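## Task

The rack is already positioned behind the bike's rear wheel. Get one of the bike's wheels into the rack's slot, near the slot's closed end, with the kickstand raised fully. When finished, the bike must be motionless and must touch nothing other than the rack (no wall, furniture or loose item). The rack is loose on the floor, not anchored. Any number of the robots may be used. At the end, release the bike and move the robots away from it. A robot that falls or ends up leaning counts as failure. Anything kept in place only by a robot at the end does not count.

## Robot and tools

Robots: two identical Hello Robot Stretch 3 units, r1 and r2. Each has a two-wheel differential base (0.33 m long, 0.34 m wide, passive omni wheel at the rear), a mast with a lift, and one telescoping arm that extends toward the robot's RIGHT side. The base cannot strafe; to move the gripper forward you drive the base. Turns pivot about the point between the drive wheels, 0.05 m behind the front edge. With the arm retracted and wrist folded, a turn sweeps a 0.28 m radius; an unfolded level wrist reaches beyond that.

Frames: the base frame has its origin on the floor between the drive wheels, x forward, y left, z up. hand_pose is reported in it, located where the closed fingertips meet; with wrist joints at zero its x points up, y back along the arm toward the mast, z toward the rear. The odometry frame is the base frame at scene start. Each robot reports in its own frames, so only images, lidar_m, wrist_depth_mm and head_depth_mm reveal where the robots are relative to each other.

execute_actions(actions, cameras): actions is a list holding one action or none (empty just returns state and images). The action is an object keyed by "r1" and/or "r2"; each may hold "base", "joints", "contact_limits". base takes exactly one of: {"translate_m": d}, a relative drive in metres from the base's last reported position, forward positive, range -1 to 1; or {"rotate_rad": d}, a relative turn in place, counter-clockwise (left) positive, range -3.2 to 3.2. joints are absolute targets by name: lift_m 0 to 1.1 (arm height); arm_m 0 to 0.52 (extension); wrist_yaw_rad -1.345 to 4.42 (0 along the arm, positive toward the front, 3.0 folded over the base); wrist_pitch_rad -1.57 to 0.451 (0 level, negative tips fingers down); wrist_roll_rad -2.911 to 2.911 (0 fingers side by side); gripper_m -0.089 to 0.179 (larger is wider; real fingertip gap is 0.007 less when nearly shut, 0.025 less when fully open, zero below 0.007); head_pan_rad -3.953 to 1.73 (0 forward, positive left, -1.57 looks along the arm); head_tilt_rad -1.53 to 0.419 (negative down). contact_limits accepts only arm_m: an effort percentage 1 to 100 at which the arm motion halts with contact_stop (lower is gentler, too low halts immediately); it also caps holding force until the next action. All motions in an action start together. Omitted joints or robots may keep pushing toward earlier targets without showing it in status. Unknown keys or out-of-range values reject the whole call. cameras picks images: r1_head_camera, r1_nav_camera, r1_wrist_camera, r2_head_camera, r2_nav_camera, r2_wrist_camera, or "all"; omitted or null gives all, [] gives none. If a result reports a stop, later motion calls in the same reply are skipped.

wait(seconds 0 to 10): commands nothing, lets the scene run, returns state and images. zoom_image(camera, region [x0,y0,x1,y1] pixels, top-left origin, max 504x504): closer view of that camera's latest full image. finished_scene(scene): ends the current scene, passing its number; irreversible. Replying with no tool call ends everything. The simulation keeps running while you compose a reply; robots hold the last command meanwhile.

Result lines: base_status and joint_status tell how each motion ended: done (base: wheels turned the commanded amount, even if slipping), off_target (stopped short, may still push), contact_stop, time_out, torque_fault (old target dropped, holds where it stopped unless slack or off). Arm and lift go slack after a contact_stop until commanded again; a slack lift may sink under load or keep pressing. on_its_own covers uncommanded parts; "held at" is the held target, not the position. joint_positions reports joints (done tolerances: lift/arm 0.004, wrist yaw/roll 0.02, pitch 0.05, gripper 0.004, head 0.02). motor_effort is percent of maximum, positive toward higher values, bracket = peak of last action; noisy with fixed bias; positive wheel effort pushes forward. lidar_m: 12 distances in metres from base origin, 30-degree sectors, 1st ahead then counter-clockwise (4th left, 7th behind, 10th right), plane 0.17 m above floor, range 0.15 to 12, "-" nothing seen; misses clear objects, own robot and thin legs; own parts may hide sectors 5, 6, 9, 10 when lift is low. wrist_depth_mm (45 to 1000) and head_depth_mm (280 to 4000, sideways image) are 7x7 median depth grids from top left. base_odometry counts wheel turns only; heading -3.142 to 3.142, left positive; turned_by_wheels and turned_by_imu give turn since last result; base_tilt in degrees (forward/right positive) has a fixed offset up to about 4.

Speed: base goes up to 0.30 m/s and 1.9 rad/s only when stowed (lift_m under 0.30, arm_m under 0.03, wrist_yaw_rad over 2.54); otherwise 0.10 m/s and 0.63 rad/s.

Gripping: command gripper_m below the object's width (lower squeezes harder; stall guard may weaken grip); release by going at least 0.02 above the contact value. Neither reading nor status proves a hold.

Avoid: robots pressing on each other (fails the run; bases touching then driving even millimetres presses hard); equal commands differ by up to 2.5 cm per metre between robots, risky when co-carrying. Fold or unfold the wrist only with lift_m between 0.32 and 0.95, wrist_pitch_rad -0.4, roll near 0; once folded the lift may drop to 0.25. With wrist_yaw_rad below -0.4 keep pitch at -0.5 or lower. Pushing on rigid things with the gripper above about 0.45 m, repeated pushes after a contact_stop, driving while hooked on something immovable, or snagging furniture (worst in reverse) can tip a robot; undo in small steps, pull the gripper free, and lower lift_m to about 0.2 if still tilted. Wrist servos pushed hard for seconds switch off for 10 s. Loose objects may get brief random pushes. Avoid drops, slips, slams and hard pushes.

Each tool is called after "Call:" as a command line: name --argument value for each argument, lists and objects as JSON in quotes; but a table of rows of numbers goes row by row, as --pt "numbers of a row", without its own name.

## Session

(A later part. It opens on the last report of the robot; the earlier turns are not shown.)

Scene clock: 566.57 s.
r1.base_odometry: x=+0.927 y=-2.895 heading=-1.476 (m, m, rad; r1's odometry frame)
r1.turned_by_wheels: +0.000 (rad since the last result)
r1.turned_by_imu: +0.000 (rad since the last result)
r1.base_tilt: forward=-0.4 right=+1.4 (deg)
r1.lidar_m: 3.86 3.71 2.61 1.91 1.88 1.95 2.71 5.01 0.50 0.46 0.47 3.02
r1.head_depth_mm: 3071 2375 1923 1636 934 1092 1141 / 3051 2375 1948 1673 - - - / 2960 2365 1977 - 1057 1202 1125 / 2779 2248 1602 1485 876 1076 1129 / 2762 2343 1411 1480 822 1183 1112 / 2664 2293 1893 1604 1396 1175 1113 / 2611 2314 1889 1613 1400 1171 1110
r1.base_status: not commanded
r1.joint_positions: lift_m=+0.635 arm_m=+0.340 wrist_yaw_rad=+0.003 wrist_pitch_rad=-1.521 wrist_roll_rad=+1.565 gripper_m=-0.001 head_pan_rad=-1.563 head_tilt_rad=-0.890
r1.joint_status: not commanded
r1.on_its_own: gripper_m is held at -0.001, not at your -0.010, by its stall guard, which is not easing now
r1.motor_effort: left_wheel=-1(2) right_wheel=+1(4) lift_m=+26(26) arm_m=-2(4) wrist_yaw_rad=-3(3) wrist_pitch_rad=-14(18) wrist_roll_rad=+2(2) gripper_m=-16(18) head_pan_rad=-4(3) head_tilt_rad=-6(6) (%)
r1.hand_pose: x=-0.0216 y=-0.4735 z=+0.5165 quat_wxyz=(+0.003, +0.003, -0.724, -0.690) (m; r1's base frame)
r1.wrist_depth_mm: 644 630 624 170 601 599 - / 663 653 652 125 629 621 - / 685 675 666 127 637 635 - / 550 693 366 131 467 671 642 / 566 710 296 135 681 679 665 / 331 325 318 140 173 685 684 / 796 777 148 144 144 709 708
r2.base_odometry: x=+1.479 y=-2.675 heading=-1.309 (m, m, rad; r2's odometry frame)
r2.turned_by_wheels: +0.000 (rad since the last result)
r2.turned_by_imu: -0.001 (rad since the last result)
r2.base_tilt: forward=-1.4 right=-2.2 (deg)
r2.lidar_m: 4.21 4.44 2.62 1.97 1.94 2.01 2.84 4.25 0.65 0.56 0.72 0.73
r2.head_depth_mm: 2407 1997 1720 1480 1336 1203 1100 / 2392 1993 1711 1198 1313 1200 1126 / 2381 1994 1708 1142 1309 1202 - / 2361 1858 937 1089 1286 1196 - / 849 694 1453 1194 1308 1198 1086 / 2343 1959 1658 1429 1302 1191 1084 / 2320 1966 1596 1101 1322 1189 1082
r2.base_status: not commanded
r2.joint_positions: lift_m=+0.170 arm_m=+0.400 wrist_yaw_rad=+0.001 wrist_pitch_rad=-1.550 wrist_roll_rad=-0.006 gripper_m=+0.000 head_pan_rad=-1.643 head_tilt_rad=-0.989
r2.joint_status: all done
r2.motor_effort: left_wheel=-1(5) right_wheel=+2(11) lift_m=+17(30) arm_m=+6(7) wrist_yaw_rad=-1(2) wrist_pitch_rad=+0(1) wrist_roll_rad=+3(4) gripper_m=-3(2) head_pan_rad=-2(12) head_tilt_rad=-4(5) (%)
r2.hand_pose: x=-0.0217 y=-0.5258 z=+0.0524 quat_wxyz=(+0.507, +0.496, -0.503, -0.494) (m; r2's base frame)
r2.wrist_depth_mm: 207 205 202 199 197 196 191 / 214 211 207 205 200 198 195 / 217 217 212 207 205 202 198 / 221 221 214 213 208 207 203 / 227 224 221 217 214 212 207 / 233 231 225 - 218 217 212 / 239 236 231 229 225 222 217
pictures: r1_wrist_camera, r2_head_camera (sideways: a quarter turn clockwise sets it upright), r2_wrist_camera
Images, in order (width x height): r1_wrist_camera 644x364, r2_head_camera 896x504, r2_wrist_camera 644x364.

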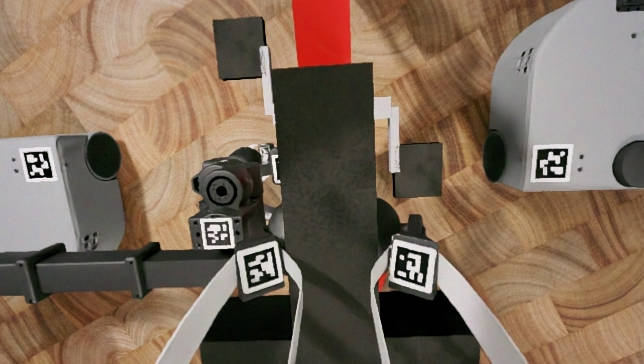

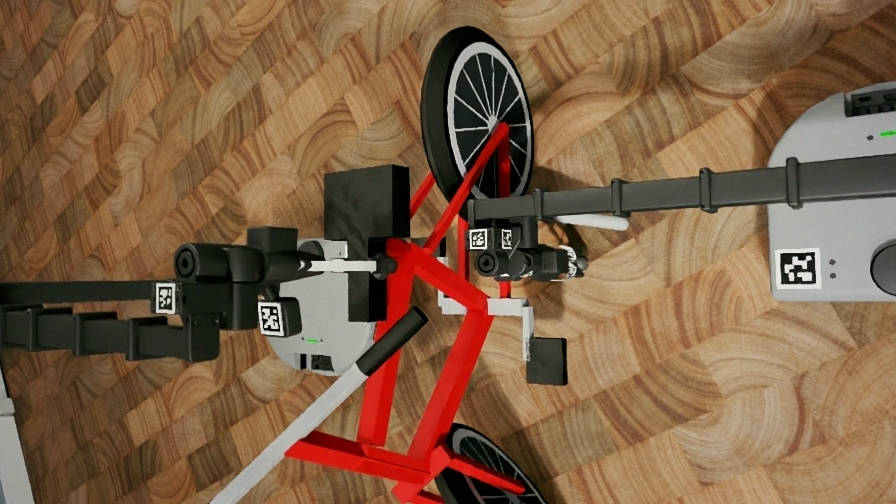

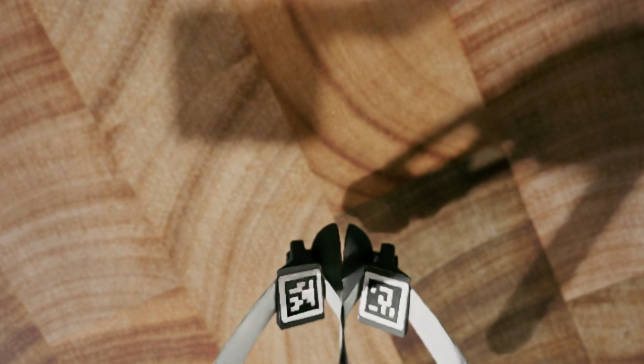

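Call:
execute_actions --actions '[{"r2": {"joints": {"arm_m": 0.36}}}]' --cameras '[]'

Call:
execute_actions --actions '[{"r2": {"base": {"translate_m": -0.15}, "joints": {"head_pan_rad": -1.5}}}]' --cameras '["r2_head_camera", "r2_wrist_camera", "r1_wrist_camera"]'

Scene clock: 575.70 s.
r1.base_odometry: x=+0.927 y=-2.895 heading=-1.476 (m, m, rad; r1's odometry frame)
r1.turned_by_wheels: +0.000 (rad since the last result)
r1.turned_by_imu: +0.000 (rad since the last result)
r1.base_tilt: forward=-0.4 right=+1.5 (deg)
r1.lidar_m: 3.85 3.72 2.60 1.92 1.88 1.95 2.71 5.03 0.50 0.46 0.47 3.01
r1.head_depth_mm: 3057 2376 1934 1649 933 1093 1137 / 3000 2360 1940 1661 - - - / 2910 2350 1991 - 1056 1208 1126 / 2752 2284 1601 1499 875 1067 1124 / 2751 2350 1409 1488 824 1178 1110 / 2648 2334 1892 1619 1398 1180 1113 / 2575 2310 1906 1606 1391 1176 1103
r1.base_status: not commanded
r1.joint_positions: lift_m=+0.635 arm_m=+0.340 wrist_yaw_rad=+0.003 wrist_pitch_rad=-1.521 wrist_roll_rad=+1.565 gripper_m=-0.001 head_pan_rad=-1.563 head_tilt_rad=-0.890
r1.joint_status: not commanded
r1.on_its_own: gripper_m is held at -0.001, not at your -0.010, by its stall guard, which is not easing now
r1.motor_effort: left_wheel=-1(2) right_wheel=+0(1) lift_m=+26(27) arm_m=-3(3) wrist_yaw_rad=-3(2) wrist_pitch_rad=-14(14) wrist_roll_rad=+2(2) gripper_m=-17(16) head_pan_rad=-3(3) head_tilt_rad=-7(7) (%)
r1.hand_pose: x=-0.0216 y=-0.4735 z=+0.5165 quat_wxyz=(+0.003, +0.003, -0.724, -0.690) (m; r1's base frame)
r1.wrist_depth_mm: 647 639 634 171 606 597 - / 678 658 636 124 631 611 - / 688 683 666 127 645 651 - / 547 688 431 131 471 667 643 / 565 350 328 135 680 673 663 / 329 324 317 140 174 692 681 / 801 794 149 145 144 717 707
r2.base_odometry: x=+1.479 y=-2.675 heading=-1.309 (m, m, rad; r2's odometry frame)
r2.turned_by_wheels: +0.000 (rad since the last result)
r2.turned_by_imu: -0.001 (rad since the last result)
r2.base_tilt: forward=-1.4 right=-2.4 (deg)
r2.lidar_m: 4.19 4.44 2.61 1.96 1.94 2.02 2.84 4.26 0.65 0.55 0.73 0.73
r2.head_depth_mm: 2405 2000 1716 1481 1332 1199 1097 / 2393 1984 1709 1202 1314 1203 1125 / 2386 1988 1709 1152 1314 1203 - / 2347 1852 939 1190 1285 1197 - / 850 695 1454 1187 1306 1195 1085 / 2360 1977 1652 1428 1297 1188 1088 / 2344 1959 1591 1103 1320 1192 1083
r2.base_status: not commanded
r2.joint_positions: lift_m=+0.170 arm_m=+0.360 wrist_yaw_rad=+0.001 wrist_pitch_rad=-1.550 wrist_roll_rad=-0.006 gripper_m=+0.000 head_pan_rad=-1.643 head_tilt_rad=-0.989
r2.joint_status: all done
r2.motor_effort: left_wheel=-1(1) right_wheel=+2(2) lift_m=+17(17) arm_m=-6(7) wrist_yaw_rad=-1(1) wrist_pitch_rad=+0(1) wrist_roll_rad=+3(3) gripper_m=-2(3) head_pan_rad=-3(3) head_tilt_rad=-4(4) (%)
r2.hand_pose: x=-0.0217 y=-0.4866 z=+0.0524 quat_wxyz=(+0.507, +0.496, -0.503, -0.493) (m; r2's base frame)
r2.wrist_depth_mm: 207 206 202 200 197 194 192 / 212 210 207 204 202 199 195 / 217 215 210 210 207 203 200 / 223 219 217 212 209 207 203 / 228 224 221 217 215 210 210 / 234 230 226 - 218 218 212 / 238 236 234 229 224 219 91
pictures: none
No camera images: the call's "cameras" was empty. Leave "cameras" out to get every camera's image.

Scene clock: 578.37 s.
r1.base_odometry: x=+0.927 y=-2.895 heading=-1.476 (m, m, rad; r1's odometry frame)
r1.turned_by_wheels: +0.000 (rad since the last result)
r1.turned_by_imu: +0.000 (rad since the last result)
r1.base_tilt: forward=-0.4 right=+1.4 (deg)
r1.lidar_m: 3.85 3.71 2.61 1.92 1.87 1.96 2.71 0.50 0.51 0.46 0.47 3.04
r1.head_depth_mm: 3056 2379 1943 1627 950 1047 1142 / 3055 2340 1941 1642 - - - / 2966 2380 1981 - 1251 1207 1127 / 2828 2357 1907 1663 892 1075 1119 / 2751 2209 1576 1479 821 1190 1118 / 2635 2329 1395 1451 1376 1179 1104 / 2550 2325 1908 1613 1386 1176 1107
r1.base_status: not commanded
r1.joint_positions: lift_m=+0.635 arm_m=+0.340 wrist_yaw_rad=+0.001 wrist_pitch_rad=-1.526 wrist_roll_rad=+1.565 gripper_m=-0.001 head_pan_rad=-1.563 head_tilt_rad=-0.890
r1.joint_status: not commanded
r1.on_its_own: gripper_m is held at -0.001, not at your -0.010, by its stall guard, which is not easing now
r1.motor_effort: left_wheel=+4(12) right_wheel=-5(19) lift_m=+26(26) arm_m=-2(3) wrist_yaw_rad=+0(1) wrist_pitch_rad=-12(14) wrist_roll_rad=+2(2) gripper_m=-19(17) head_pan_rad=-3(3) head_tilt_rad=-7(8) (%)
r1.hand_pose: x=-0.0216 y=-0.4724 z=+0.5166 quat_wxyz=(+0.003, +0.002, -0.723, -0.691) (m; r1's base frame)
r1.wrist_depth_mm: 649 632 617 171 603 606 - / 659 660 638 125 623 629 - / 684 683 655 128 638 642 - / 701 697 687 131 474 658 650 / 574 726 698 135 679 684 670 / 587 725 388 140 171 697 676 / 612 768 150 145 146 706 699
r2.base_odometry: x=+1.440 y=-2.530 heading=-1.309 (m, m, rad; r2's odometry frame)
r2.turned_by_wheels: +0.000 (rad since the last result)
r2.turned_by_imu: +0.000 (rad since the last result)
r2.base_tilt: forward=-1.4 right=-2.4 (deg)
r2.lidar_m: 4.30 4.56 2.51 1.90 1.87 1.94 2.75 4.14 0.65 0.54 0.79 0.79
r2.head_depth_mm: 2428 2005 1722 1500 1338 1209 1099 / 2396 1992 1711 1190 1306 1200 1123 / 2396 1980 1709 1214 1290 1200 - / 2301 1945 1470 1184 1314 1199 - / 2178 732 936 1202 1321 1196 1095 / 2261 733 987 1441 1286 1194 1085 / 2330 1966 959 1338 1321 1187 1080
r2.base_status: done
r2.joint_positions: lift_m=+0.170 arm_m=+0.360 wrist_yaw_rad=-0.005 wrist_pitch_rad=-1.551 wrist_roll_rad=-0.001 gripper_m=+0.000 head_pan_rad=-1.507 head_tilt_rad=-0.989
r2.joint_status: all done
r2.motor_effort: left_wheel=+1(7) right_wheel=-3(27) lift_m=+17(17) arm_m=-2(6) wrist_yaw_rad=+6(8) wrist_pitch_rad=+0(1) wrist_roll_rad=+1(3) gripper_m=-3(5) head_pan_rad=+2(13) head_tilt_rad=-4(4) (%)
r2.hand_pose: x=-0.0215 y=-0.4862 z=+0.0524 quat_wxyz=(+0.504, +0.494, -0.505, -0.496) (m; r2's base frame)
r2.wrist_depth_mm: 209 206 - - 195 194 191 / 214 209 208 - 199 198 195 / 216 214 213 - - 202 200 / 224 221 216 213 46 205 204 / 227 226 221 217 49 63 209 / 235 232 227 - 57 60 214 / 239 233 234 228 226 68 218
pictures: r1_wrist_camera, r2_head_camera (sideways: a quarter turn clockwise sets it upright), r2_wrist_camera
Images, in order (width x height): r1_wrist_camera 644x364, r2_head_camera 896x504, r2_wrist_camera 644x364.

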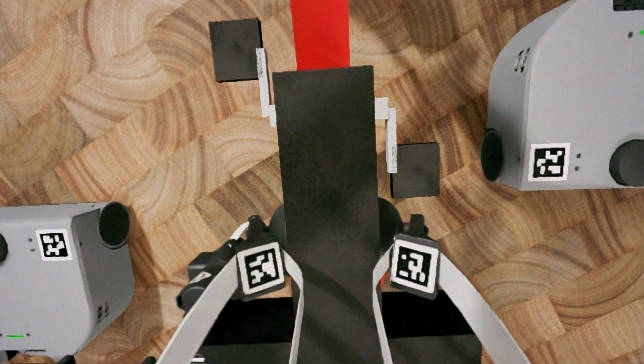

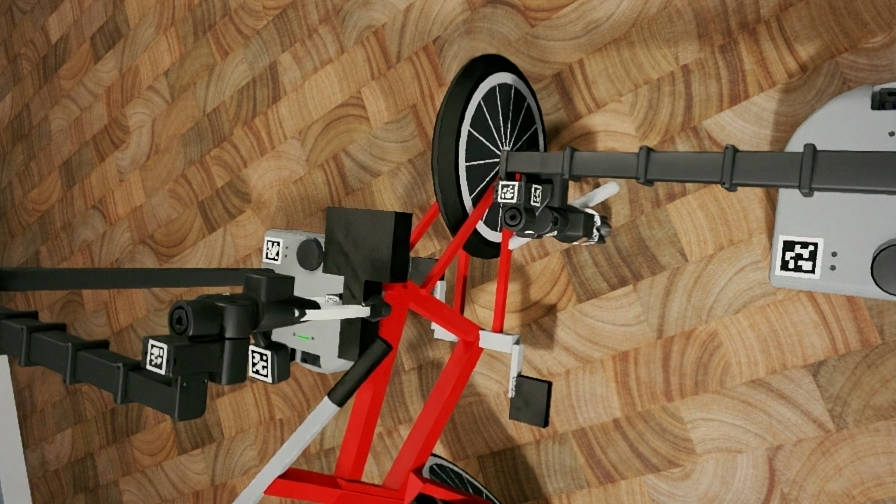

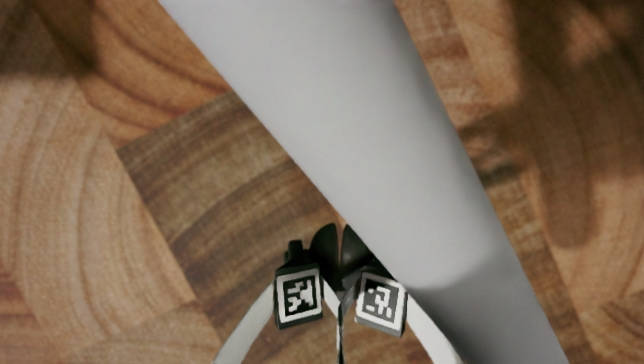

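Call:
execute_actions --actions '[{"r2": {"base": {"translate_m": -0.1}, "joints": {"head_pan_rad": -1.4}}}]' --cameras '["r2_head_camera", "r2_wrist_camera", "r1_head_camera"]'

Scene clock: 591.77 s.
r1.base_odometry: x=+0.927 y=-2.895 heading=-1.476 (m, m, rad; r1's odometry frame)
r1.turned_by_wheels: +0.000 (rad since the last result)
r1.turned_by_imu: -0.001 (rad since the last result)
r1.base_tilt: forward=-0.4 right=+1.5 (deg)
r1.lidar_m: 3.84 3.71 2.60 1.92 1.88 1.95 2.72 0.50 0.51 0.46 0.47 3.01
r1.head_depth_mm: 3092 2383 1959 1636 936 1043 1138 / 3071 2338 1942 1657 - - - / 2961 2401 1984 - 1255 1209 1131 / 2916 2326 1923 1663 890 1067 1122 / 2742 2313 1928 1562 827 1189 1115 / 2644 2175 1406 1477 1129 1175 1112 / 2539 2274 1823 1545 1376 1175 1106
r1.base_status: not commanded
r1.joint_positions: lift_m=+0.635 arm_m=+0.340 wrist_yaw_rad=+0.002 wrist_pitch_rad=-1.530 wrist_roll_rad=+1.565 gripper_m=-0.001 head_pan_rad=-1.563 head_tilt_rad=-0.890
r1.joint_status: not commanded
r1.on_its_own: gripper_m is held at -0.001, not at your -0.010, by its stall guard, which is not easing now
r1.motor_effort: left_wheel=-1(4) right_wheel=+0(5) lift_m=+27(27) arm_m=-3(2) wrist_yaw_rad=-1(1) wrist_pitch_rad=-10(12) wrist_roll_rad=+2(2) gripper_m=-16(17) head_pan_rad=-3(4) head_tilt_rad=-8(7) (%)
r1.hand_pose: x=-0.0216 y=-0.4713 z=+0.5166 quat_wxyz=(+0.003, +0.002, -0.721, -0.693) (m; r1's base frame)
r1.wrist_depth_mm: 646 644 619 173 616 602 - / 667 653 637 125 629 617 - / 688 665 675 128 649 646 - / 706 701 686 132 471 661 661 / 718 719 718 136 682 671 680 / 589 725 730 141 170 688 686 / 608 748 151 145 145 715 713
r2.base_odometry: x=+1.414 y=-2.433 heading=-1.309 (m, m, rad; r2's odometry frame)
r2.turned_by_wheels: +0.000 (rad since the last result)
r2.turned_by_imu: -0.001 (rad since the last result)
r2.base_tilt: forward=-1.4 right=-2.2 (deg)
r2.lidar_m: 4.38 4.66 2.45 1.85 1.83 1.89 2.68 4.04 0.65 0.63 0.89 0.86
r2.head_depth_mm: 2404 2002 1708 1505 1338 1207 1096 / 2377 1979 1713 1506 1310 1206 1122 / 2386 1995 1709 1191 1293 1202 - / 2243 1931 1511 1196 1328 1199 - / 2175 1871 953 1276 1326 1198 1086 / 2297 726 1020 1439 1320 1192 1083 / 2342 1957 1094 1409 1318 1187 1083
r2.base_status: done
r2.joint_positions: lift_m=+0.170 arm_m=+0.360 wrist_yaw_rad=-0.003 wrist_pitch_rad=-1.551 wrist_roll_rad=-0.001 gripper_m=+0.000 head_pan_rad=-1.407 head_tilt_rad=-0.989
r2.joint_status: all done
r2.motor_effort: left_wheel=-1(4) right_wheel=+1(9) lift_m=+17(17) arm_m=-2(2) wrist_yaw_rad=+3(5) wrist_pitch_rad=+0(0) wrist_roll_rad=+1(1) gripper_m=-2(3) head_pan_rad=+2(9) head_tilt_rad=-4(4) (%)
r2.hand_pose: x=-0.0216 y=-0.4862 z=+0.0524 quat_wxyz=(+0.505, +0.495, -0.505, -0.496) (m; r2's base frame)
r2.wrist_depth_mm: 208 206 201 199 197 195 191 / 213 210 208 204 201 199 196 / 218 215 212 208 204 203 199 / 223 219 217 213 210 207 205 / 227 224 221 217 215 211 208 / 233 231 226 - 218 214 214 / 239 236 233 230 226 222 219
pictures: r1_head_camera (sideways: a quarter turn clockwise sets it upright), r2_head_camera (sideways: a quarter turn clockwise sets it upright), r2_wrist_camera
Images, in order (width x height): r1_head_camera 896x504, r2_head_camera 896x504, r2_wrist_camera 644x364.

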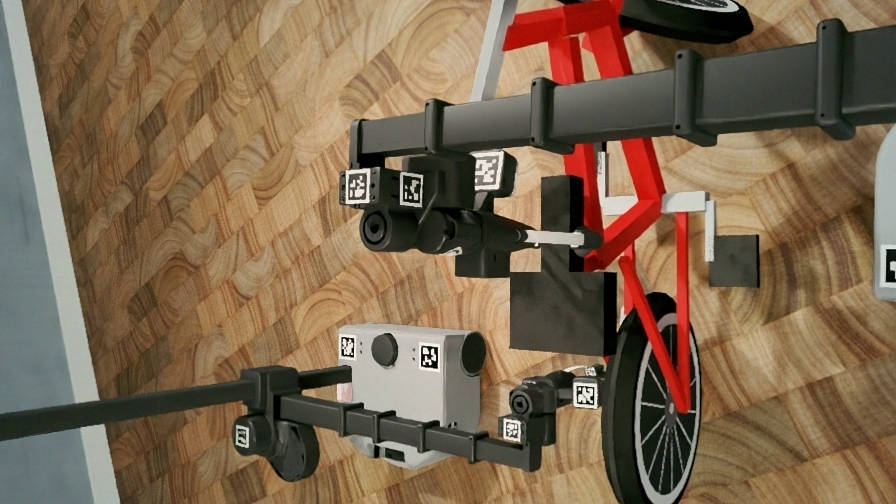

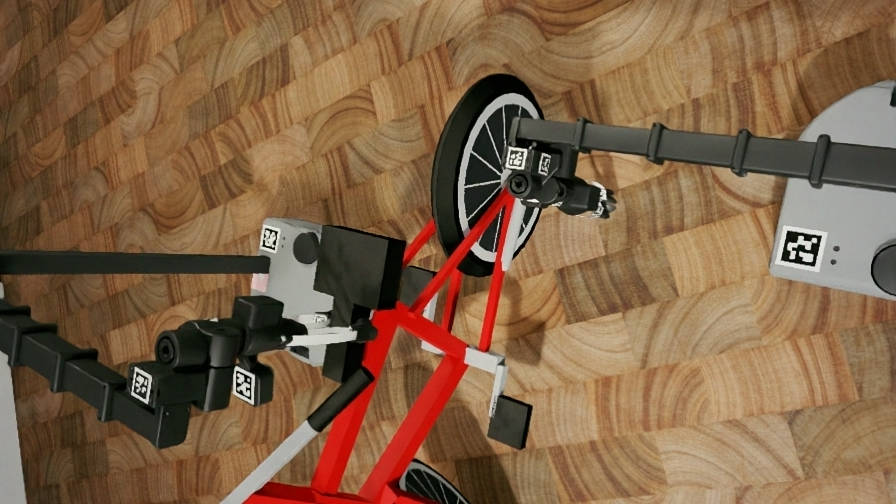

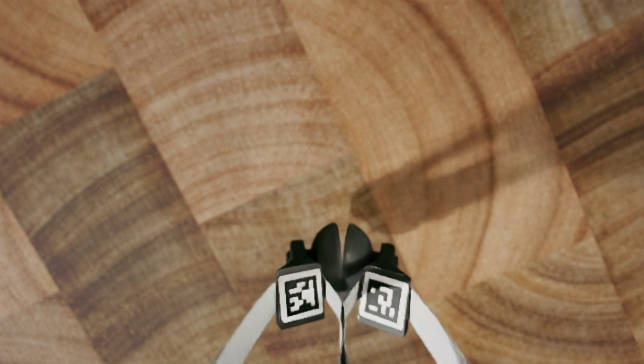

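Call:
execute_actions --actions '[{"r2": {"base": {"translate_m": -1.0}, "joints": {"arm_m": 0.3, "lift_m": 0.36, "head_pan_rad": -1.2, "head_tilt_rad": -0.95}}}]' --cameras '["r2_head_camera", "r2_nav_camera", "r2_wrist_camera"]'

Scene clock: 613.13 s.
r1.base_odometry: x=+0.927 y=-2.895 heading=-1.476 (m, m, rad; r1's odometry frame)
r1.turned_by_wheels: +0.000 (rad since the last result)
r1.turned_by_imu: -0.001 (rad since the last result)
r1.base_tilt: forward=-0.4 right=+1.5 (deg)
r1.lidar_m: 3.85 3.72 2.61 1.91 1.87 1.95 2.71 0.50 0.51 0.46 0.47 1.61
r1.head_depth_mm: 3069 2374 1933 1642 933 1053 1143 / 3018 2373 1932 1648 - - - / 2945 2352 1964 - 1262 1213 1126 / 2847 2343 1943 1669 890 1065 1125 / 2769 2344 1914 1635 826 1183 1114 / 2624 2328 1893 1615 1403 1178 1106 / 2522 2298 1889 1602 1395 1175 1108
r1.base_status: not commanded
r1.joint_positions: lift_m=+0.635 arm_m=+0.340 wrist_yaw_rad=+0.002 wrist_pitch_rad=-1.530 wrist_roll_rad=+1.565 gripper_m=-0.001 head_pan_rad=-1.563 head_tilt_rad=-0.890
r1.joint_status: not commanded
r1.on_its_own: gripper_m is held at -0.001, not at your -0.010, by its stall guard, which is not easing now
r1.motor_effort: left_wheel=-1(1) right_wheel=+0(0) lift_m=+26(26) arm_m=-3(2) wrist_yaw_rad=-4(1) wrist_pitch_rad=-10(10) wrist_roll_rad=+2(2) gripper_m=-16(16) head_pan_rad=-3(3) head_tilt_rad=-6(6) (%)
r1.hand_pose: x=-0.0216 y=-0.4713 z=+0.5166 quat_wxyz=(+0.003, +0.002, -0.721, -0.693) (m; r1's base frame)
r1.wrist_depth_mm: 646 634 615 172 610 602 - / 664 658 647 125 628 625 - / 683 671 663 128 644 633 - / 709 685 683 132 471 659 657 / 726 716 702 136 683 682 679 / 766 743 742 140 171 705 686 / 800 773 150 145 145 710 701
r2.base_odometry: x=+1.156 y=-1.467 heading=-1.309 (m, m, rad; r2's odometry frame)
r2.turned_by_wheels: +0.000 (rad since the last result)
r2.turned_by_imu: +0.001 (rad since the last result)
r2.base_tilt: forward=-1.5 right=-2.3 (deg)
r2.lidar_m: 1.81 4.43 1.83 1.38 1.36 1.41 2.00 3.16 3.33 3.50 1.76 1.01
r2.head_depth_mm: 2585 2116 1790 1550 1384 1206 1103 / 2586 2117 1779 1540 1431 1218 - / 2569 2093 1773 1534 1277 1208 1123 / 2557 2083 1764 1540 1287 1208 1127 / 2541 2085 1767 1530 1327 1215 1091 / 2533 2073 1763 1524 1339 1202 1088 / 2519 2058 1737 1483 1339 1195 1083
r2.base_status: done
r2.joint_positions: lift_m=+0.360 arm_m=+0.300 wrist_yaw_rad=-0.002 wrist_pitch_rad=-1.550 wrist_roll_rad=-0.001 gripper_m=+0.000 head_pan_rad=-1.207 head_tilt_rad=-0.952
r2.joint_status: all done
r2.motor_effort: left_wheel=-1(4) right_wheel=+2(2) lift_m=+32(32) arm_m=-6(6) wrist_yaw_rad=+2(3) wrist_pitch_rad=-1(1) wrist_roll_rad=+1(1) gripper_m=-2(2) head_pan_rad=+3(13) head_tilt_rad=+0(6) (%)
r2.hand_pose: x=-0.0216 y=-0.4267 z=+0.2416 quat_wxyz=(+0.505, +0.495, -0.505, -0.495) (m; r2's base frame)
r2.wrist_depth_mm: 238 237 234 229 225 368 365 / 389 395 397 371 359 373 372 / 410 409 400 398 376 385 379 / 425 417 414 403 402 391 388 / 433 430 420 410 408 399 392 / 444 435 432 - 415 414 409 / 459 446 445 434 431 416 415
pictures: r2_head_camera (sideways: a quarter turn clockwise sets it upright), r2_nav_camera (sideways: a quarter turn counterclockwise sets it upright), r2_wrist_camera
Images, in order (width x height): r2_head_camera 896x504, r2_nav_camera 672x504, r2_wrist_camera 644x364.

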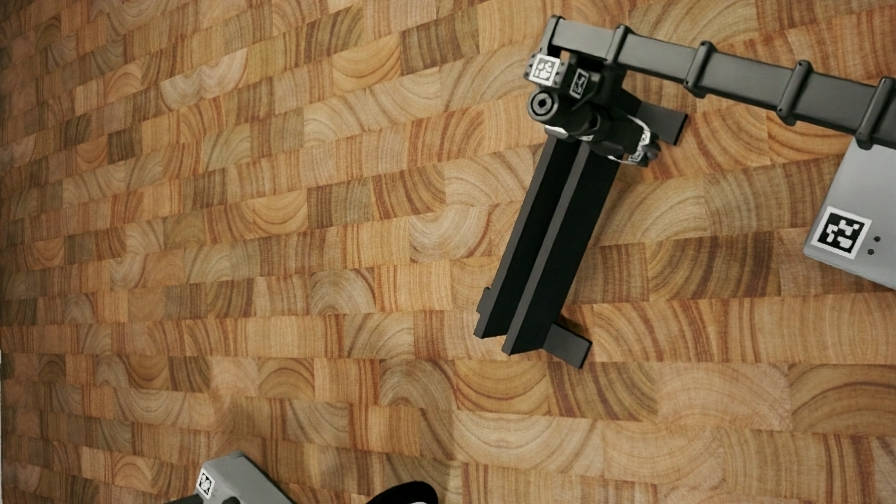

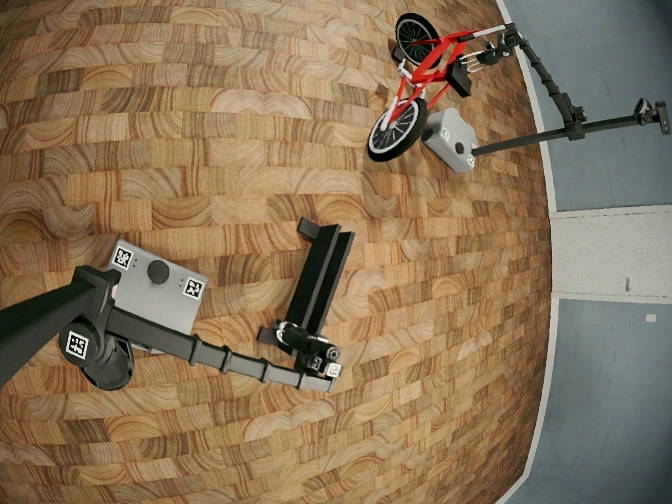

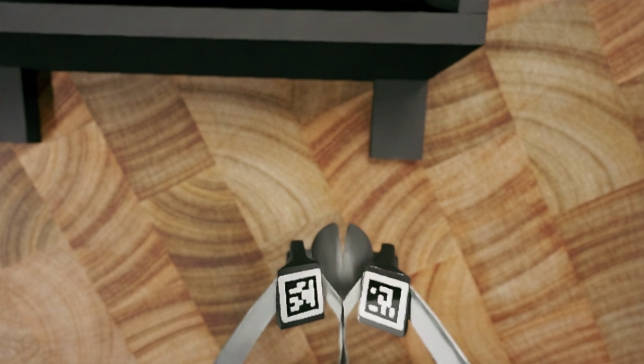

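Call:
execute_actions --actions '[{"r2": {"joints": {"head_pan_rad": -0.62, "head_tilt_rad": -0.8}}}]' --cameras '["r2_head_camera"]'

Scene clock: 657.17 s.
r1.base_odometry: x=+0.927 y=-2.895 heading=-1.476 (m, m, rad; r1's odometry frame)
r1.turned_by_wheels: +0.000 (rad since the last result)
r1.turned_by_imu: +0.000 (rad since the last result)
r1.base_tilt: forward=-0.4 right=+1.5 (deg)
r1.lidar_m: 3.84 3.72 2.61 1.92 1.88 1.95 2.71 0.50 0.51 0.46 0.47 1.61
r1.head_depth_mm: 3027 2400 1960 1638 932 1042 1139 / 3045 2348 1937 1660 - - - / 2950 2368 1974 - 1253 1201 1127 / 2838 2319 1918 1654 891 1067 1121 / 2743 2347 1910 1614 819 1187 1111 / 2630 2314 1900 1618 1400 1175 1108 / 2548 2312 1891 1618 1400 1179 1104
r1.base_status: not commanded
r1.joint_positions: lift_m=+0.635 arm_m=+0.340 wrist_yaw_rad=+0.002 wrist_pitch_rad=-1.530 wrist_roll_rad=+1.565 gripper_m=-0.001 head_pan_rad=-1.563 head_tilt_rad=-0.890
r1.joint_status: not commanded
r1.on_its_own: gripper_m is held at -0.001, not at your -0.010, by its stall guard, which is not easing now
r1.motor_effort: left_wheel=-1(0) right_wheel=+0(0) lift_m=+26(26) arm_m=-3(3) wrist_yaw_rad=-3(2) wrist_pitch_rad=-10(10) wrist_roll_rad=+2(2) gripper_m=-17(17) head_pan_rad=-3(3) head_tilt_rad=-7(6) (%)
r1.hand_pose: x=-0.0216 y=-0.4713 z=+0.5166 quat_wxyz=(+0.003, +0.002, -0.721, -0.693) (m; r1's base frame)
r1.wrist_depth_mm: 648 640 626 173 613 595 - / 664 646 633 125 630 626 - / 683 668 660 128 633 642 - / 713 696 677 132 474 654 654 / 731 723 714 135 677 686 660 / 755 748 736 140 171 699 690 / 781 774 150 145 146 714 714
r2.base_odometry: x=+1.156 y=-1.467 heading=-1.309 (m, m, rad; r2's odometry frame)
r2.turned_by_wheels: +0.000 (rad since the last result)
r2.turned_by_imu: -0.001 (rad since the last result)
r2.base_tilt: forward=-1.5 right=-2.3 (deg)
r2.lidar_m: 1.81 4.42 1.82 1.38 1.35 1.41 2.00 3.15 3.32 3.50 1.76 1.01
r2.head_depth_mm: 2882 2789 2134 1753 1492 1170 1107 / 1574 2609 2080 1753 1487 1216 1127 / 3110 2686 1914 1742 1470 1282 1131 / 3215 2713 1919 1485 1465 1274 1126 / 3337 1437 1682 1687 1464 1269 1121 / 3519 2566 1906 1719 1464 1260 1119 / 3675 2679 1966 1702 1456 1266 1118
r2.base_status: not commanded
r2.joint_positions: lift_m=+0.360 arm_m=+0.300 wrist_yaw_rad=-0.002 wrist_pitch_rad=-1.550 wrist_roll_rad=-0.001 gripper_m=+0.000 head_pan_rad=-0.627 head_tilt_rad=-0.804
r2.joint_status: all done
r2.motor_effort: left_wheel=-1(1) right_wheel=+3(3) lift_m=+32(32) arm_m=-6(6) wrist_yaw_rad=+2(2) wrist_pitch_rad=-1(1) wrist_roll_rad=+1(1) gripper_m=-2(3) head_pan_rad=+2(22) head_tilt_rad=+1(11) (%)
r2.hand_pose: x=-0.0216 y=-0.4267 z=+0.2416 quat_wxyz=(+0.505, +0.495, -0.505, -0.495) (m; r2's base frame)
r2.wrist_depth_mm: 237 235 232 228 225 364 363 / 398 399 392 371 361 372 374 / 414 405 401 394 373 388 378 / 427 421 416 404 399 393 391 / 435 432 421 414 408 400 394 / 446 441 433 - 412 414 408 / 456 445 445 438 429 423 408
pictures: r2_head_camera (sideways: a quarter turn clockwise sets it upright)
Images, in order (width x height): r2_head_camera 896x504.

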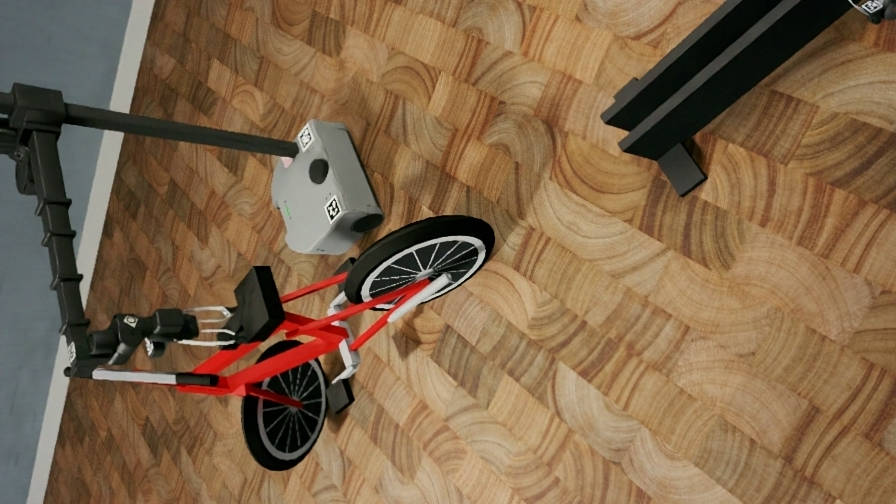

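Call:
execute_actions --actions '[{"r2": {"base": {"rotate_rad": -0.06}, "joints": {"arm_m": 0.46, "gripper_m": 0.1}}}]' --cameras '[]'

Call:
execute_actions --actions '[{"r2": {"base": {"translate_m": -0.075}, "joints": {"head_pan_rad": -1.45, "head_tilt_rad": -1.0}}}]' --cameras '["r2_head_camera", "r2_wrist_camera"]'

Scene clock: 690.00 s.
r1.base_odometry: x=+0.927 y=-2.895 heading=-1.476 (m, m, rad; r1's odometry frame)
r1.turned_by_wheels: +0.000 (rad since the last result)
r1.turned_by_imu: +0.000 (rad since the last result)
r1.base_tilt: forward=-0.4 right=+1.5 (deg)
r1.lidar_m: 3.87 3.73 2.61 1.91 1.88 1.95 2.71 0.50 0.51 0.46 0.47 1.61
r1.head_depth_mm: 3076 2412 1923 1635 935 1048 1136 / 3009 2383 1931 1658 - - - / 2903 2343 1975 - 1252 1209 1125 / 2848 2356 1925 1660 898 1072 1120 / 2759 2365 1917 1620 824 1177 1115 / 2658 2317 1893 1616 1402 1182 1104 / 2568 2324 1892 1606 1396 1176 1100
r1.base_status: not commanded
r1.joint_positions: lift_m=+0.635 arm_m=+0.340 wrist_yaw_rad=+0.002 wrist_pitch_rad=-1.530 wrist_roll_rad=+1.565 gripper_m=-0.001 head_pan_rad=-1.563 head_tilt_rad=-0.890
r1.joint_status: not commanded
r1.on_its_own: gripper_m is held at -0.001, not at your -0.010, by its stall guard, which is not easing now
r1.motor_effort: left_wheel=+0(1) right_wheel=+0(0) lift_m=+26(27) arm_m=-3(3) wrist_yaw_rad=+0(2) wrist_pitch_rad=-10(10) wrist_roll_rad=+2(2) gripper_m=-16(16) head_pan_rad=-3(4) head_tilt_rad=-6(7) (%)
r1.hand_pose: x=-0.0216 y=-0.4713 z=+0.5166 quat_wxyz=(+0.003, +0.002, -0.721, -0.693) (m; r1's base frame)
r1.wrist_depth_mm: 650 646 617 172 617 604 - / 657 652 633 125 620 628 - / 690 671 666 128 653 638 - / 705 684 692 132 474 658 650 / 738 722 704 135 682 679 666 / 758 749 732 140 171 707 687 / 783 774 150 145 146 725 710
r2.base_odometry: x=+1.156 y=-1.467 heading=-1.369 (m, m, rad; r2's odometry frame)
r2.turned_by_wheels: -0.060 (rad since the last result)
r2.turned_by_imu: -0.061 (rad since the last result)
r2.base_tilt: forward=-1.4 right=-2.3 (deg)
r2.lidar_m: 1.77 5.49 1.93 1.39 1.35 1.39 1.88 3.16 3.26 3.54 3.36 1.01
r2.head_depth_mm: 2830 2753 2139 1744 1485 1169 1105 / 2936 2732 2138 1741 1478 1210 1125 / 1546 2592 1947 1736 1471 1272 1125 / 3170 2721 1908 1607 1470 1280 1126 / 3188 2702 1675 1602 1465 1263 1122 / 3358 1442 1819 1712 1468 1266 1119 / 3510 2643 1901 1713 1449 1258 1113
r2.base_status: done
r2.joint_positions: lift_m=+0.360 arm_m=+0.460 wrist_yaw_rad=-0.002 wrist_pitch_rad=-1.549 wrist_roll_rad=-0.001 gripper_m=+0.100 head_pan_rad=-0.627 head_tilt_rad=-0.803
r2.joint_status: all done
r2.motor_effort: left_wheel=+2(3) right_wheel=-2(4) lift_m=+32(33) arm_m=+7(8) wrist_yaw_rad=+2(2) wrist_pitch_rad=-1(1) wrist_roll_rad=+1(1) gripper_m=+1(81) head_pan_rad=+2(2) head_tilt_rad=+1(1) (%)
r2.hand_pose: x=-0.0216 y=-0.5859 z=+0.2416 quat_wxyz=(+0.505, +0.494, -0.505, -0.495) (m; r2's base frame)
r2.wrist_depth_mm: 398 388 383 379 374 369 362 / 407 400 394 384 379 381 370 / 422 401 394 371 389 385 374 / 415 411 404 403 368 397 389 / 264 278 272 262 282 401 399 / 444 439 430 423 421 404 404 / 459 451 439 432 428 421 414
pictures: none
No camera images: the call's "cameras" was empty. Leave "cameras" out to get every camera's image.

Scene clock: 691.70 s.
r1.base_odometry: x=+0.927 y=-2.895 heading=-1.476 (m, m, rad; r1's odometry frame)
r1.turned_by_wheels: +0.000 (rad since the last result)
r1.turned_by_imu: +0.000 (rad since the last result)
r1.base_tilt: forward=-0.4 right=+1.5 (deg)
r1.lidar_m: 3.84 3.71 2.61 1.91 1.88 1.95 2.71 0.50 0.51 0.46 0.47 1.66
r1.head_depth_mm: 3046 2367 1951 1635 936 1047 1141 / 3049 2379 1942 1658 - - - / 2908 2368 1985 - 1253 1210 1131 / 2866 2342 1927 1654 896 1074 1126 / 2749 2344 1915 1612 821 1178 1107 / 2631 2323 1900 1630 1395 1185 1102 / 2576 2298 1905 1612 1402 1176 1110
r1.base_status: not commanded
r1.joint_positions: lift_m=+0.635 arm_m=+0.340 wrist_yaw_rad=+0.002 wrist_pitch_rad=-1.530 wrist_roll_rad=+1.565 gripper_m=-0.001 head_pan_rad=-1.563 head_tilt_rad=-0.890
r1.joint_status: not commanded
r1.on_its_own: gripper_m is held at -0.001, not at your -0.010, by its stall guard, which is not easing now
r1.motor_effort: left_wheel=-1(1) right_wheel=+0(1) lift_m=+27(26) arm_m=-3(3) wrist_yaw_rad=-3(2) wrist_pitch_rad=-10(10) wrist_roll_rad=+1(2) gripper_m=-18(16) head_pan_rad=-4(3) head_tilt_rad=-8(7) (%)
r1.hand_pose: x=-0.0216 y=-0.4713 z=+0.5166 quat_wxyz=(+0.003, +0.002, -0.721, -0.693) (m; r1's base frame)
r1.wrist_depth_mm: 648 644 625 172 608 603 - / 674 652 644 125 624 614 - / 690 682 665 128 639 633 - / 692 699 688 132 468 663 656 / 743 723 699 136 686 685 671 / 746 748 728 140 171 680 684 / 778 782 150 145 145 713 723
r2.base_odometry: x=+1.141 y=-1.394 heading=-1.369 (m, m, rad; r2's odometry frame)
r2.turned_by_wheels: +0.000 (rad since the last result)
r2.turned_by_imu: +0.000 (rad since the last result)
r2.base_tilt: forward=-1.4 right=-2.2 (deg)
r2.lidar_m: 1.83 5.30 1.88 1.36 1.31 1.35 1.83 3.10 3.21 3.56 3.42 1.07
r2.head_depth_mm: 2408 2004 1716 1511 1340 1202 1096 / 2377 2001 1713 1482 1345 1204 1109 / 2378 1994 1708 1454 1332 1200 - / 2379 1989 1715 1490 1282 1199 - / 2363 1978 1683 1488 1295 1195 1086 / 2346 1969 1692 1479 1283 1196 1085 / 2343 1968 1688 1474 1298 1188 1082
r2.base_status: done
r2.joint_positions: lift_m=+0.360 arm_m=+0.460 wrist_yaw_rad=-0.002 wrist_pitch_rad=-1.549 wrist_roll_rad=-0.001 gripper_m=+0.100 head_pan_rad=-1.443 head_tilt_rad=-0.987
r2.joint_status: all done
r2.motor_effort: left_wheel=+2(2) right_wheel=-2(8) lift_m=+32(32) arm_m=+7(7) wrist_yaw_rad=+2(3) wrist_pitch_rad=-1(1) wrist_roll_rad=+1(1) gripper_m=+0(0) head_pan_rad=-3(26) head_tilt_rad=-5(16) (%)
r2.hand_pose: x=-0.0216 y=-0.5859 z=+0.2416 quat_wxyz=(+0.505, +0.494, -0.505, -0.495) (m; r2's base frame)
r2.wrist_depth_mm: 394 389 386 376 372 366 365 / 404 399 393 373 384 378 373 / 408 405 399 378 390 377 377 / 421 409 411 396 404 401 389 / 267 258 255 394 411 400 396 / 449 439 426 424 423 413 402 / 451 453 440 438 426 420 412
pictures: r2_head_camera (sideways: a quarter turn clockwise sets it upright), r2_wrist_camera
Images, in order (width x height): r2_head_camera 896x504, r2_wrist_camera 644x364.

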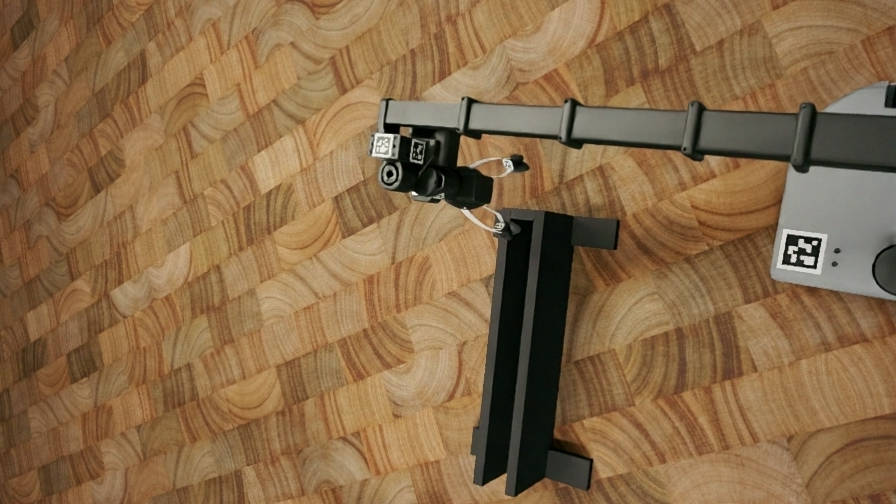

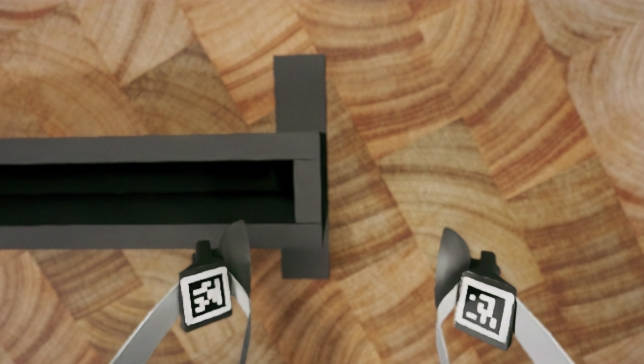

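Call:
execute_actions --actions '[{"r2": {"base": {"translate_m": 0.022}, "joints": {"arm_m": 0.463}}}]' --cameras '[]'

Call:
execute_actions --actions '[{"r2": {"joints": {"lift_m": 0.245}}}]' --cameras '["r2_head_camera", "r2_wrist_camera"]'

Scene clock: 708.27 s.
r1.base_odometry: x=+0.927 y=-2.895 heading=-1.476 (m, m, rad; r1's odometry frame)
r1.turned_by_wheels: +0.000 (rad since the last result)
r1.turned_by_imu: +0.000 (rad since the last result)
r1.base_tilt: forward=-0.4 right=+1.4 (deg)
r1.lidar_m: 3.85 3.72 2.60 1.92 1.88 1.95 2.71 0.51 0.51 0.46 0.47 1.65
r1.head_depth_mm: 3027 2387 1953 1636 933 1048 1137 / 3039 2371 1918 1662 - - - / 2936 2362 1971 - 1253 1215 1131 / 2838 2350 1922 1652 893 1073 1119 / 2738 2344 1908 1615 823 1184 1116 / 2681 2313 1895 1618 1392 1183 1113 / 2551 2296 1887 1613 1402 1180 1108
r1.base_status: not commanded
r1.joint_positions: lift_m=+0.635 arm_m=+0.340 wrist_yaw_rad=+0.002 wrist_pitch_rad=-1.530 wrist_roll_rad=+1.565 gripper_m=-0.001 head_pan_rad=-1.563 head_tilt_rad=-0.890
r1.joint_status: not commanded
r1.on_its_own: gripper_m is held at -0.001, not at your -0.010, by its stall guard, which is not easing now
r1.motor_effort: left_wheel=+0(1) right_wheel=+0(0) lift_m=+26(26) arm_m=-3(3) wrist_yaw_rad=-1(2) wrist_pitch_rad=-10(10) wrist_roll_rad=+2(2) gripper_m=-17(17) head_pan_rad=-3(4) head_tilt_rad=-6(7) (%)
r1.hand_pose: x=-0.0216 y=-0.4713 z=+0.5166 quat_wxyz=(+0.003, +0.002, -0.721, -0.693) (m; r1's base frame)
r1.wrist_depth_mm: 643 631 628 173 614 605 - / 663 653 631 125 635 632 - / 691 681 663 127 650 638 - / 705 699 685 132 469 673 664 / 747 716 712 135 680 685 672 / 753 748 735 140 171 698 696 / 776 761 151 145 145 709 732
r2.base_odometry: x=+1.146 y=-1.415 heading=-1.369 (m, m, rad; r2's odometry frame)
r2.turned_by_wheels: +0.000 (rad since the last result)
r2.turned_by_imu: -0.001 (rad since the last result)
r2.base_tilt: forward=-1.5 right=-2.3 (deg)
r2.lidar_m: 1.82 5.34 1.89 1.37 1.32 1.36 1.84 3.10 3.22 3.58 3.40 1.05
r2.head_depth_mm: 2395 2005 1717 1508 1340 1207 1098 / 2416 1990 1720 1494 1333 1203 1111 / 2368 1990 1716 1464 1310 1198 - / 2381 1979 1693 1491 1280 1203 - / 2369 1961 1696 1491 1292 1193 1088 / 2370 1977 1686 1487 1283 1194 1079 / 2360 1973 1695 1480 1292 1188 1082
r2.base_status: done
r2.joint_positions: lift_m=+0.360 arm_m=+0.463 wrist_yaw_rad=-0.002 wrist_pitch_rad=-1.549 wrist_roll_rad=-0.001 gripper_m=+0.100 head_pan_rad=-1.443 head_tilt_rad=-0.987
r2.joint_status: all done
r2.motor_effort: left_wheel=+2(4) right_wheel=-3(5) lift_m=+33(32) arm_m=+7(7) wrist_yaw_rad=+2(2) wrist_pitch_rad=-1(1) wrist_roll_rad=+1(1) gripper_m=+0(0) head_pan_rad=-3(3) head_tilt_rad=-5(5) (%)
r2.hand_pose: x=-0.0216 y=-0.5889 z=+0.2416 quat_wxyz=(+0.505, +0.494, -0.505, -0.495) (m; r2's base frame)
r2.wrist_depth_mm: 397 394 386 378 372 365 361 / 406 401 397 389 382 377 370 / 412 399 399 375 394 383 382 / 419 409 406 351 396 393 390 / 273 278 270 263 414 404 399 / 446 437 431 424 419 405 407 / 456 451 436 430 433 423 419
pictures: none
No camera images: the call's "cameras" was empty. Leave "cameras" out to get every camera's image.

Scene clock: 710.57 s.
r1.base_odometry: x=+0.927 y=-2.895 heading=-1.476 (m, m, rad; r1's odometry frame)
r1.turned_by_wheels: +0.000 (rad since the last result)
r1.turned_by_imu: +0.000 (rad since the last result)
r1.base_tilt: forward=-0.4 right=+1.4 (deg)
r1.lidar_m: 3.84 3.73 2.61 1.91 1.88 1.95 2.71 0.50 0.51 0.46 0.46 1.36
r1.head_depth_mm: 3051 2378 1952 1638 933 1046 1141 / 3034 2361 1938 1653 - - - / 2922 2375 1980 - 1254 1205 1126 / 2853 2342 1931 1652 896 1072 1119 / 2753 2345 1917 1619 825 1189 1112 / 2688 2312 1890 1614 1411 1180 1112 / 2565 2318 1907 1621 1398 1177 1102
r1.base_status: not commanded
r1.joint_positions: lift_m=+0.635 arm_m=+0.340 wrist_yaw_rad=+0.002 wrist_pitch_rad=-1.530 wrist_roll_rad=+1.565 gripper_m=-0.001 head_pan_rad=-1.563 head_tilt_rad=-0.890
r1.joint_status: not commanded
r1.on_its_own: gripper_m is held at -0.001, not at your -0.010, by its stall guard, which is not easing now
r1.motor_effort: left_wheel=-1(1) right_wheel=+0(0) lift_m=+26(26) arm_m=-3(3) wrist_yaw_rad=-3(2) wrist_pitch_rad=-10(10) wrist_roll_rad=+2(2) gripper_m=-18(17) head_pan_rad=-3(4) head_tilt_rad=-7(6) (%)
r1.hand_pose: x=-0.0216 y=-0.4713 z=+0.5166 quat_wxyz=(+0.003, +0.002, -0.721, -0.693) (m; r1's base frame)
r1.wrist_depth_mm: 646 639 624 173 615 611 - / 676 661 641 125 630 623 - / 692 679 667 128 634 643 - / 704 697 697 132 468 653 651 / 746 730 700 136 672 676 673 / 764 740 741 141 170 705 690 / 781 778 149 145 145 702 708
r2.base_odometry: x=+1.146 y=-1.415 heading=-1.369 (m, m, rad; r2's odometry frame)
r2.turned_by_wheels: +0.000 (rad since the last result)
r2.turned_by_imu: +0.000 (rad since the last result)
r2.base_tilt: forward=-1.4 right=-2.2 (deg)
r2.lidar_m: 1.81 5.36 1.89 1.36 1.32 1.36 1.84 3.12 3.23 3.56 3.40 1.05
r2.head_depth_mm: 2378 2021 1721 1511 1338 1201 1093 / 2398 1985 1715 1523 1336 1209 1117 / 2405 1988 1712 1547 1312 1202 - / 2372 1979 1709 1498 1275 1197 - / 2357 1951 1691 1492 1292 1200 1085 / 2348 1966 1697 1486 1286 1193 1085 / 2337 1970 1671 1486 1301 1193 1082
r2.base_status: not commanded
r2.joint_positions: lift_m=+0.245 arm_m=+0.463 wrist_yaw_rad=-0.003 wrist_pitch_rad=-1.545 wrist_roll_rad=+0.004 gripper_m=+0.100 head_pan_rad=-1.443 head_tilt_rad=-0.989
r2.joint_status: all done
r2.motor_effort: left_wheel=+1(2) right_wheel=-2(4) lift_m=+16(30) arm_m=+4(6) wrist_yaw_rad=+3(4) wrist_pitch_rad=-2(10) wrist_roll_rad=-1(1) gripper_m=+0(2) head_pan_rad=-3(2) head_tilt_rad=-4(4) (%)
r2.hand_pose: x=-0.0216 y=-0.5902 z=+0.1274 quat_wxyz=(+0.505, +0.492, -0.508, -0.496) (m; r2's base frame)
r2.wrist_depth_mm: 286 278 275 271 265 266 258 / 288 286 281 260 275 268 265 / 296 289 287 263 279 276 272 / 133 131 129 128 285 280 277 / 257 256 253 131 291 287 282 / 184 182 180 158 296 290 288 / 143 141 139 136 303 304 296
pictures: r2_head_camera (sideways: a quarter turn clockwise sets it upright), r2_wrist_camera
Images, in order (width x height): r2_head_camera 896x504, r2_wrist_camera 644x364.

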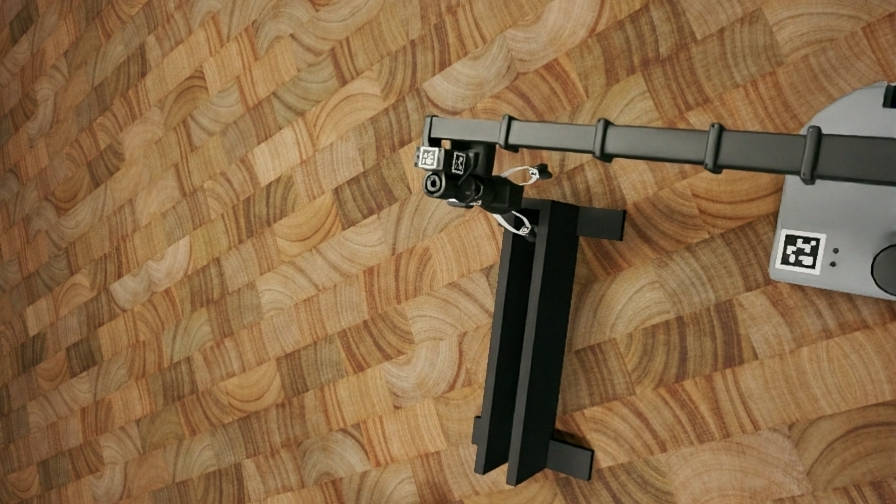

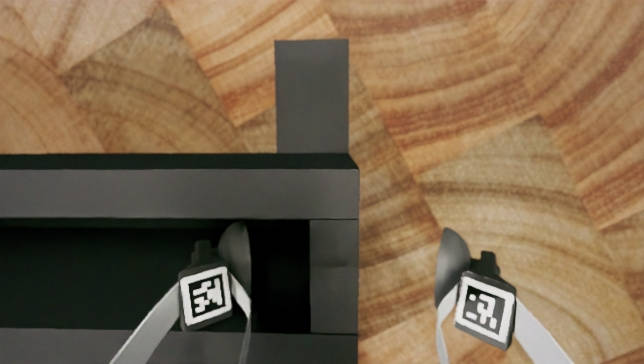

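Call:
execute_actions --actions '[{"r2": {"joints": {"gripper_m": -0.01, "head_pan_rad": -0.75, "head_tilt_rad": -0.8}}}]' --cameras '["r2_head_camera", "r2_wrist_camera"]'

Scene clock: 717.27 s.
r1.base_odometry: x=+0.927 y=-2.895 heading=-1.476 (m, m, rad; r1's odometry frame)
r1.turned_by_wheels: +0.000 (rad since the last result)
r1.turned_by_imu: +0.000 (rad since the last result)
r1.base_tilt: forward=-0.4 right=+1.4 (deg)
r1.lidar_m: 3.85 3.71 2.60 1.91 1.87 1.95 2.71 0.50 0.51 0.46 0.47 1.38
r1.head_depth_mm: 3018 2363 1936 1657 931 1045 1142 / 3015 2358 1935 1654 - - - / 2963 2357 1977 - 1249 1212 1127 / 2866 2332 1910 1663 894 1068 1131 / 2744 2340 1926 1616 823 1183 1114 / 2636 2305 1913 1616 1404 1186 1110 / 2568 2288 1890 1609 1400 1176 1111
r1.base_status: not commanded
r1.joint_positions: lift_m=+0.635 arm_m=+0.340 wrist_yaw_rad=+0.002 wrist_pitch_rad=-1.530 wrist_roll_rad=+1.565 gripper_m=-0.001 head_pan_rad=-1.563 head_tilt_rad=-0.890
r1.joint_status: not commanded
r1.on_its_own: gripper_m is held at -0.001, not at your -0.010, by its stall guard, which is not easing now
r1.motor_effort: left_wheel=+0(1) right_wheel=+0(0) lift_m=+27(26) arm_m=-3(3) wrist_yaw_rad=-2(1) wrist_pitch_rad=-10(10) wrist_roll_rad=+2(2) gripper_m=-17(16) head_pan_rad=-3(3) head_tilt_rad=-6(5) (%)
r1.hand_pose: x=-0.0216 y=-0.4713 z=+0.5166 quat_wxyz=(+0.003, +0.002, -0.721, -0.693) (m; r1's base frame)
r1.wrist_depth_mm: 659 622 614 173 608 599 - / 653 646 641 125 624 616 - / 695 690 667 128 630 645 - / 710 705 687 131 468 661 646 / 723 726 717 136 683 683 660 / 773 747 728 140 171 698 687 / 785 778 149 145 146 716 710
r2.base_odometry: x=+1.146 y=-1.415 heading=-1.369 (m, m, rad; r2's odometry frame)
r2.turned_by_wheels: +0.000 (rad since the last result)
r2.turned_by_imu: -0.001 (rad since the last result)
r2.base_tilt: forward=-1.4 right=-2.4 (deg)
r2.lidar_m: 1.81 5.33 1.89 1.37 1.32 1.36 1.85 3.11 3.20 3.57 3.41 1.06
r2.head_depth_mm: 2833 2756 2130 1756 1493 1264 1093 / 2958 2730 2123 1749 1481 1185 1129 / 3020 2700 2135 1736 1468 1250 1127 / 2920 2492 1972 1732 1475 1275 1122 / 3184 2712 1908 1605 1466 1268 1120 / 3135 2658 1909 1591 1455 1265 1115 / 3265 1509 1693 1718 1453 1262 1117
r2.base_status: not commanded
r2.joint_positions: lift_m=+0.245 arm_m=+0.463 wrist_yaw_rad=-0.002 wrist_pitch_rad=-1.545 wrist_roll_rad=+0.003 gripper_m=-0.009 head_pan_rad=-0.757 head_tilt_rad=-0.804
r2.joint_status: all done
r2.motor_effort: left_wheel=+3(3) right_wheel=-5(7) lift_m=+20(21) arm_m=+4(4) wrist_yaw_rad=+2(3) wrist_pitch_rad=-2(2) wrist_roll_rad=+0(1) gripper_m=-13(89) head_pan_rad=+2(26) head_tilt_rad=+1(13) (%)
r2.hand_pose: x=-0.0216 y=-0.5902 z=+0.1272 quat_wxyz=(+0.505, +0.492, -0.507, -0.495) (m; r2's base frame)
r2.wrist_depth_mm: 284 278 276 269 266 263 258 / 288 281 280 255 273 269 263 / 298 291 288 262 278 270 269 / 131 129 127 125 284 280 277 / 256 254 254 127 291 284 282 / 182 182 181 130 295 291 285 / 141 140 137 134 305 296 295
pictures: r2_head_camera (sideways: a quarter turn clockwise sets it upright), r2_wrist_camera
Images, in order (width x height): r2_head_camera 896x504, r2_wrist_camera 644x364.

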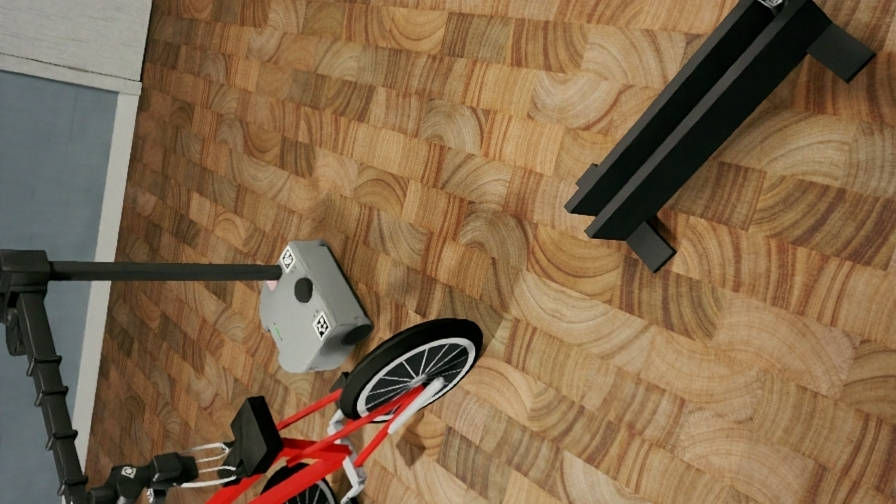

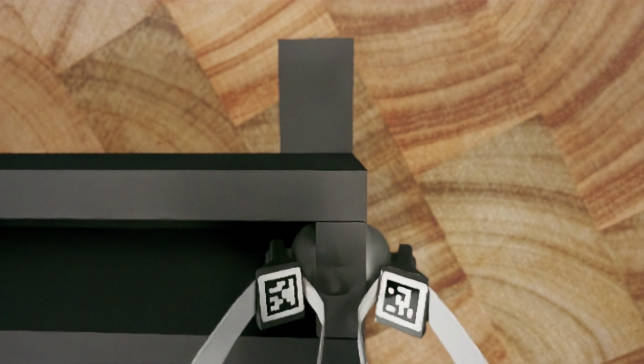

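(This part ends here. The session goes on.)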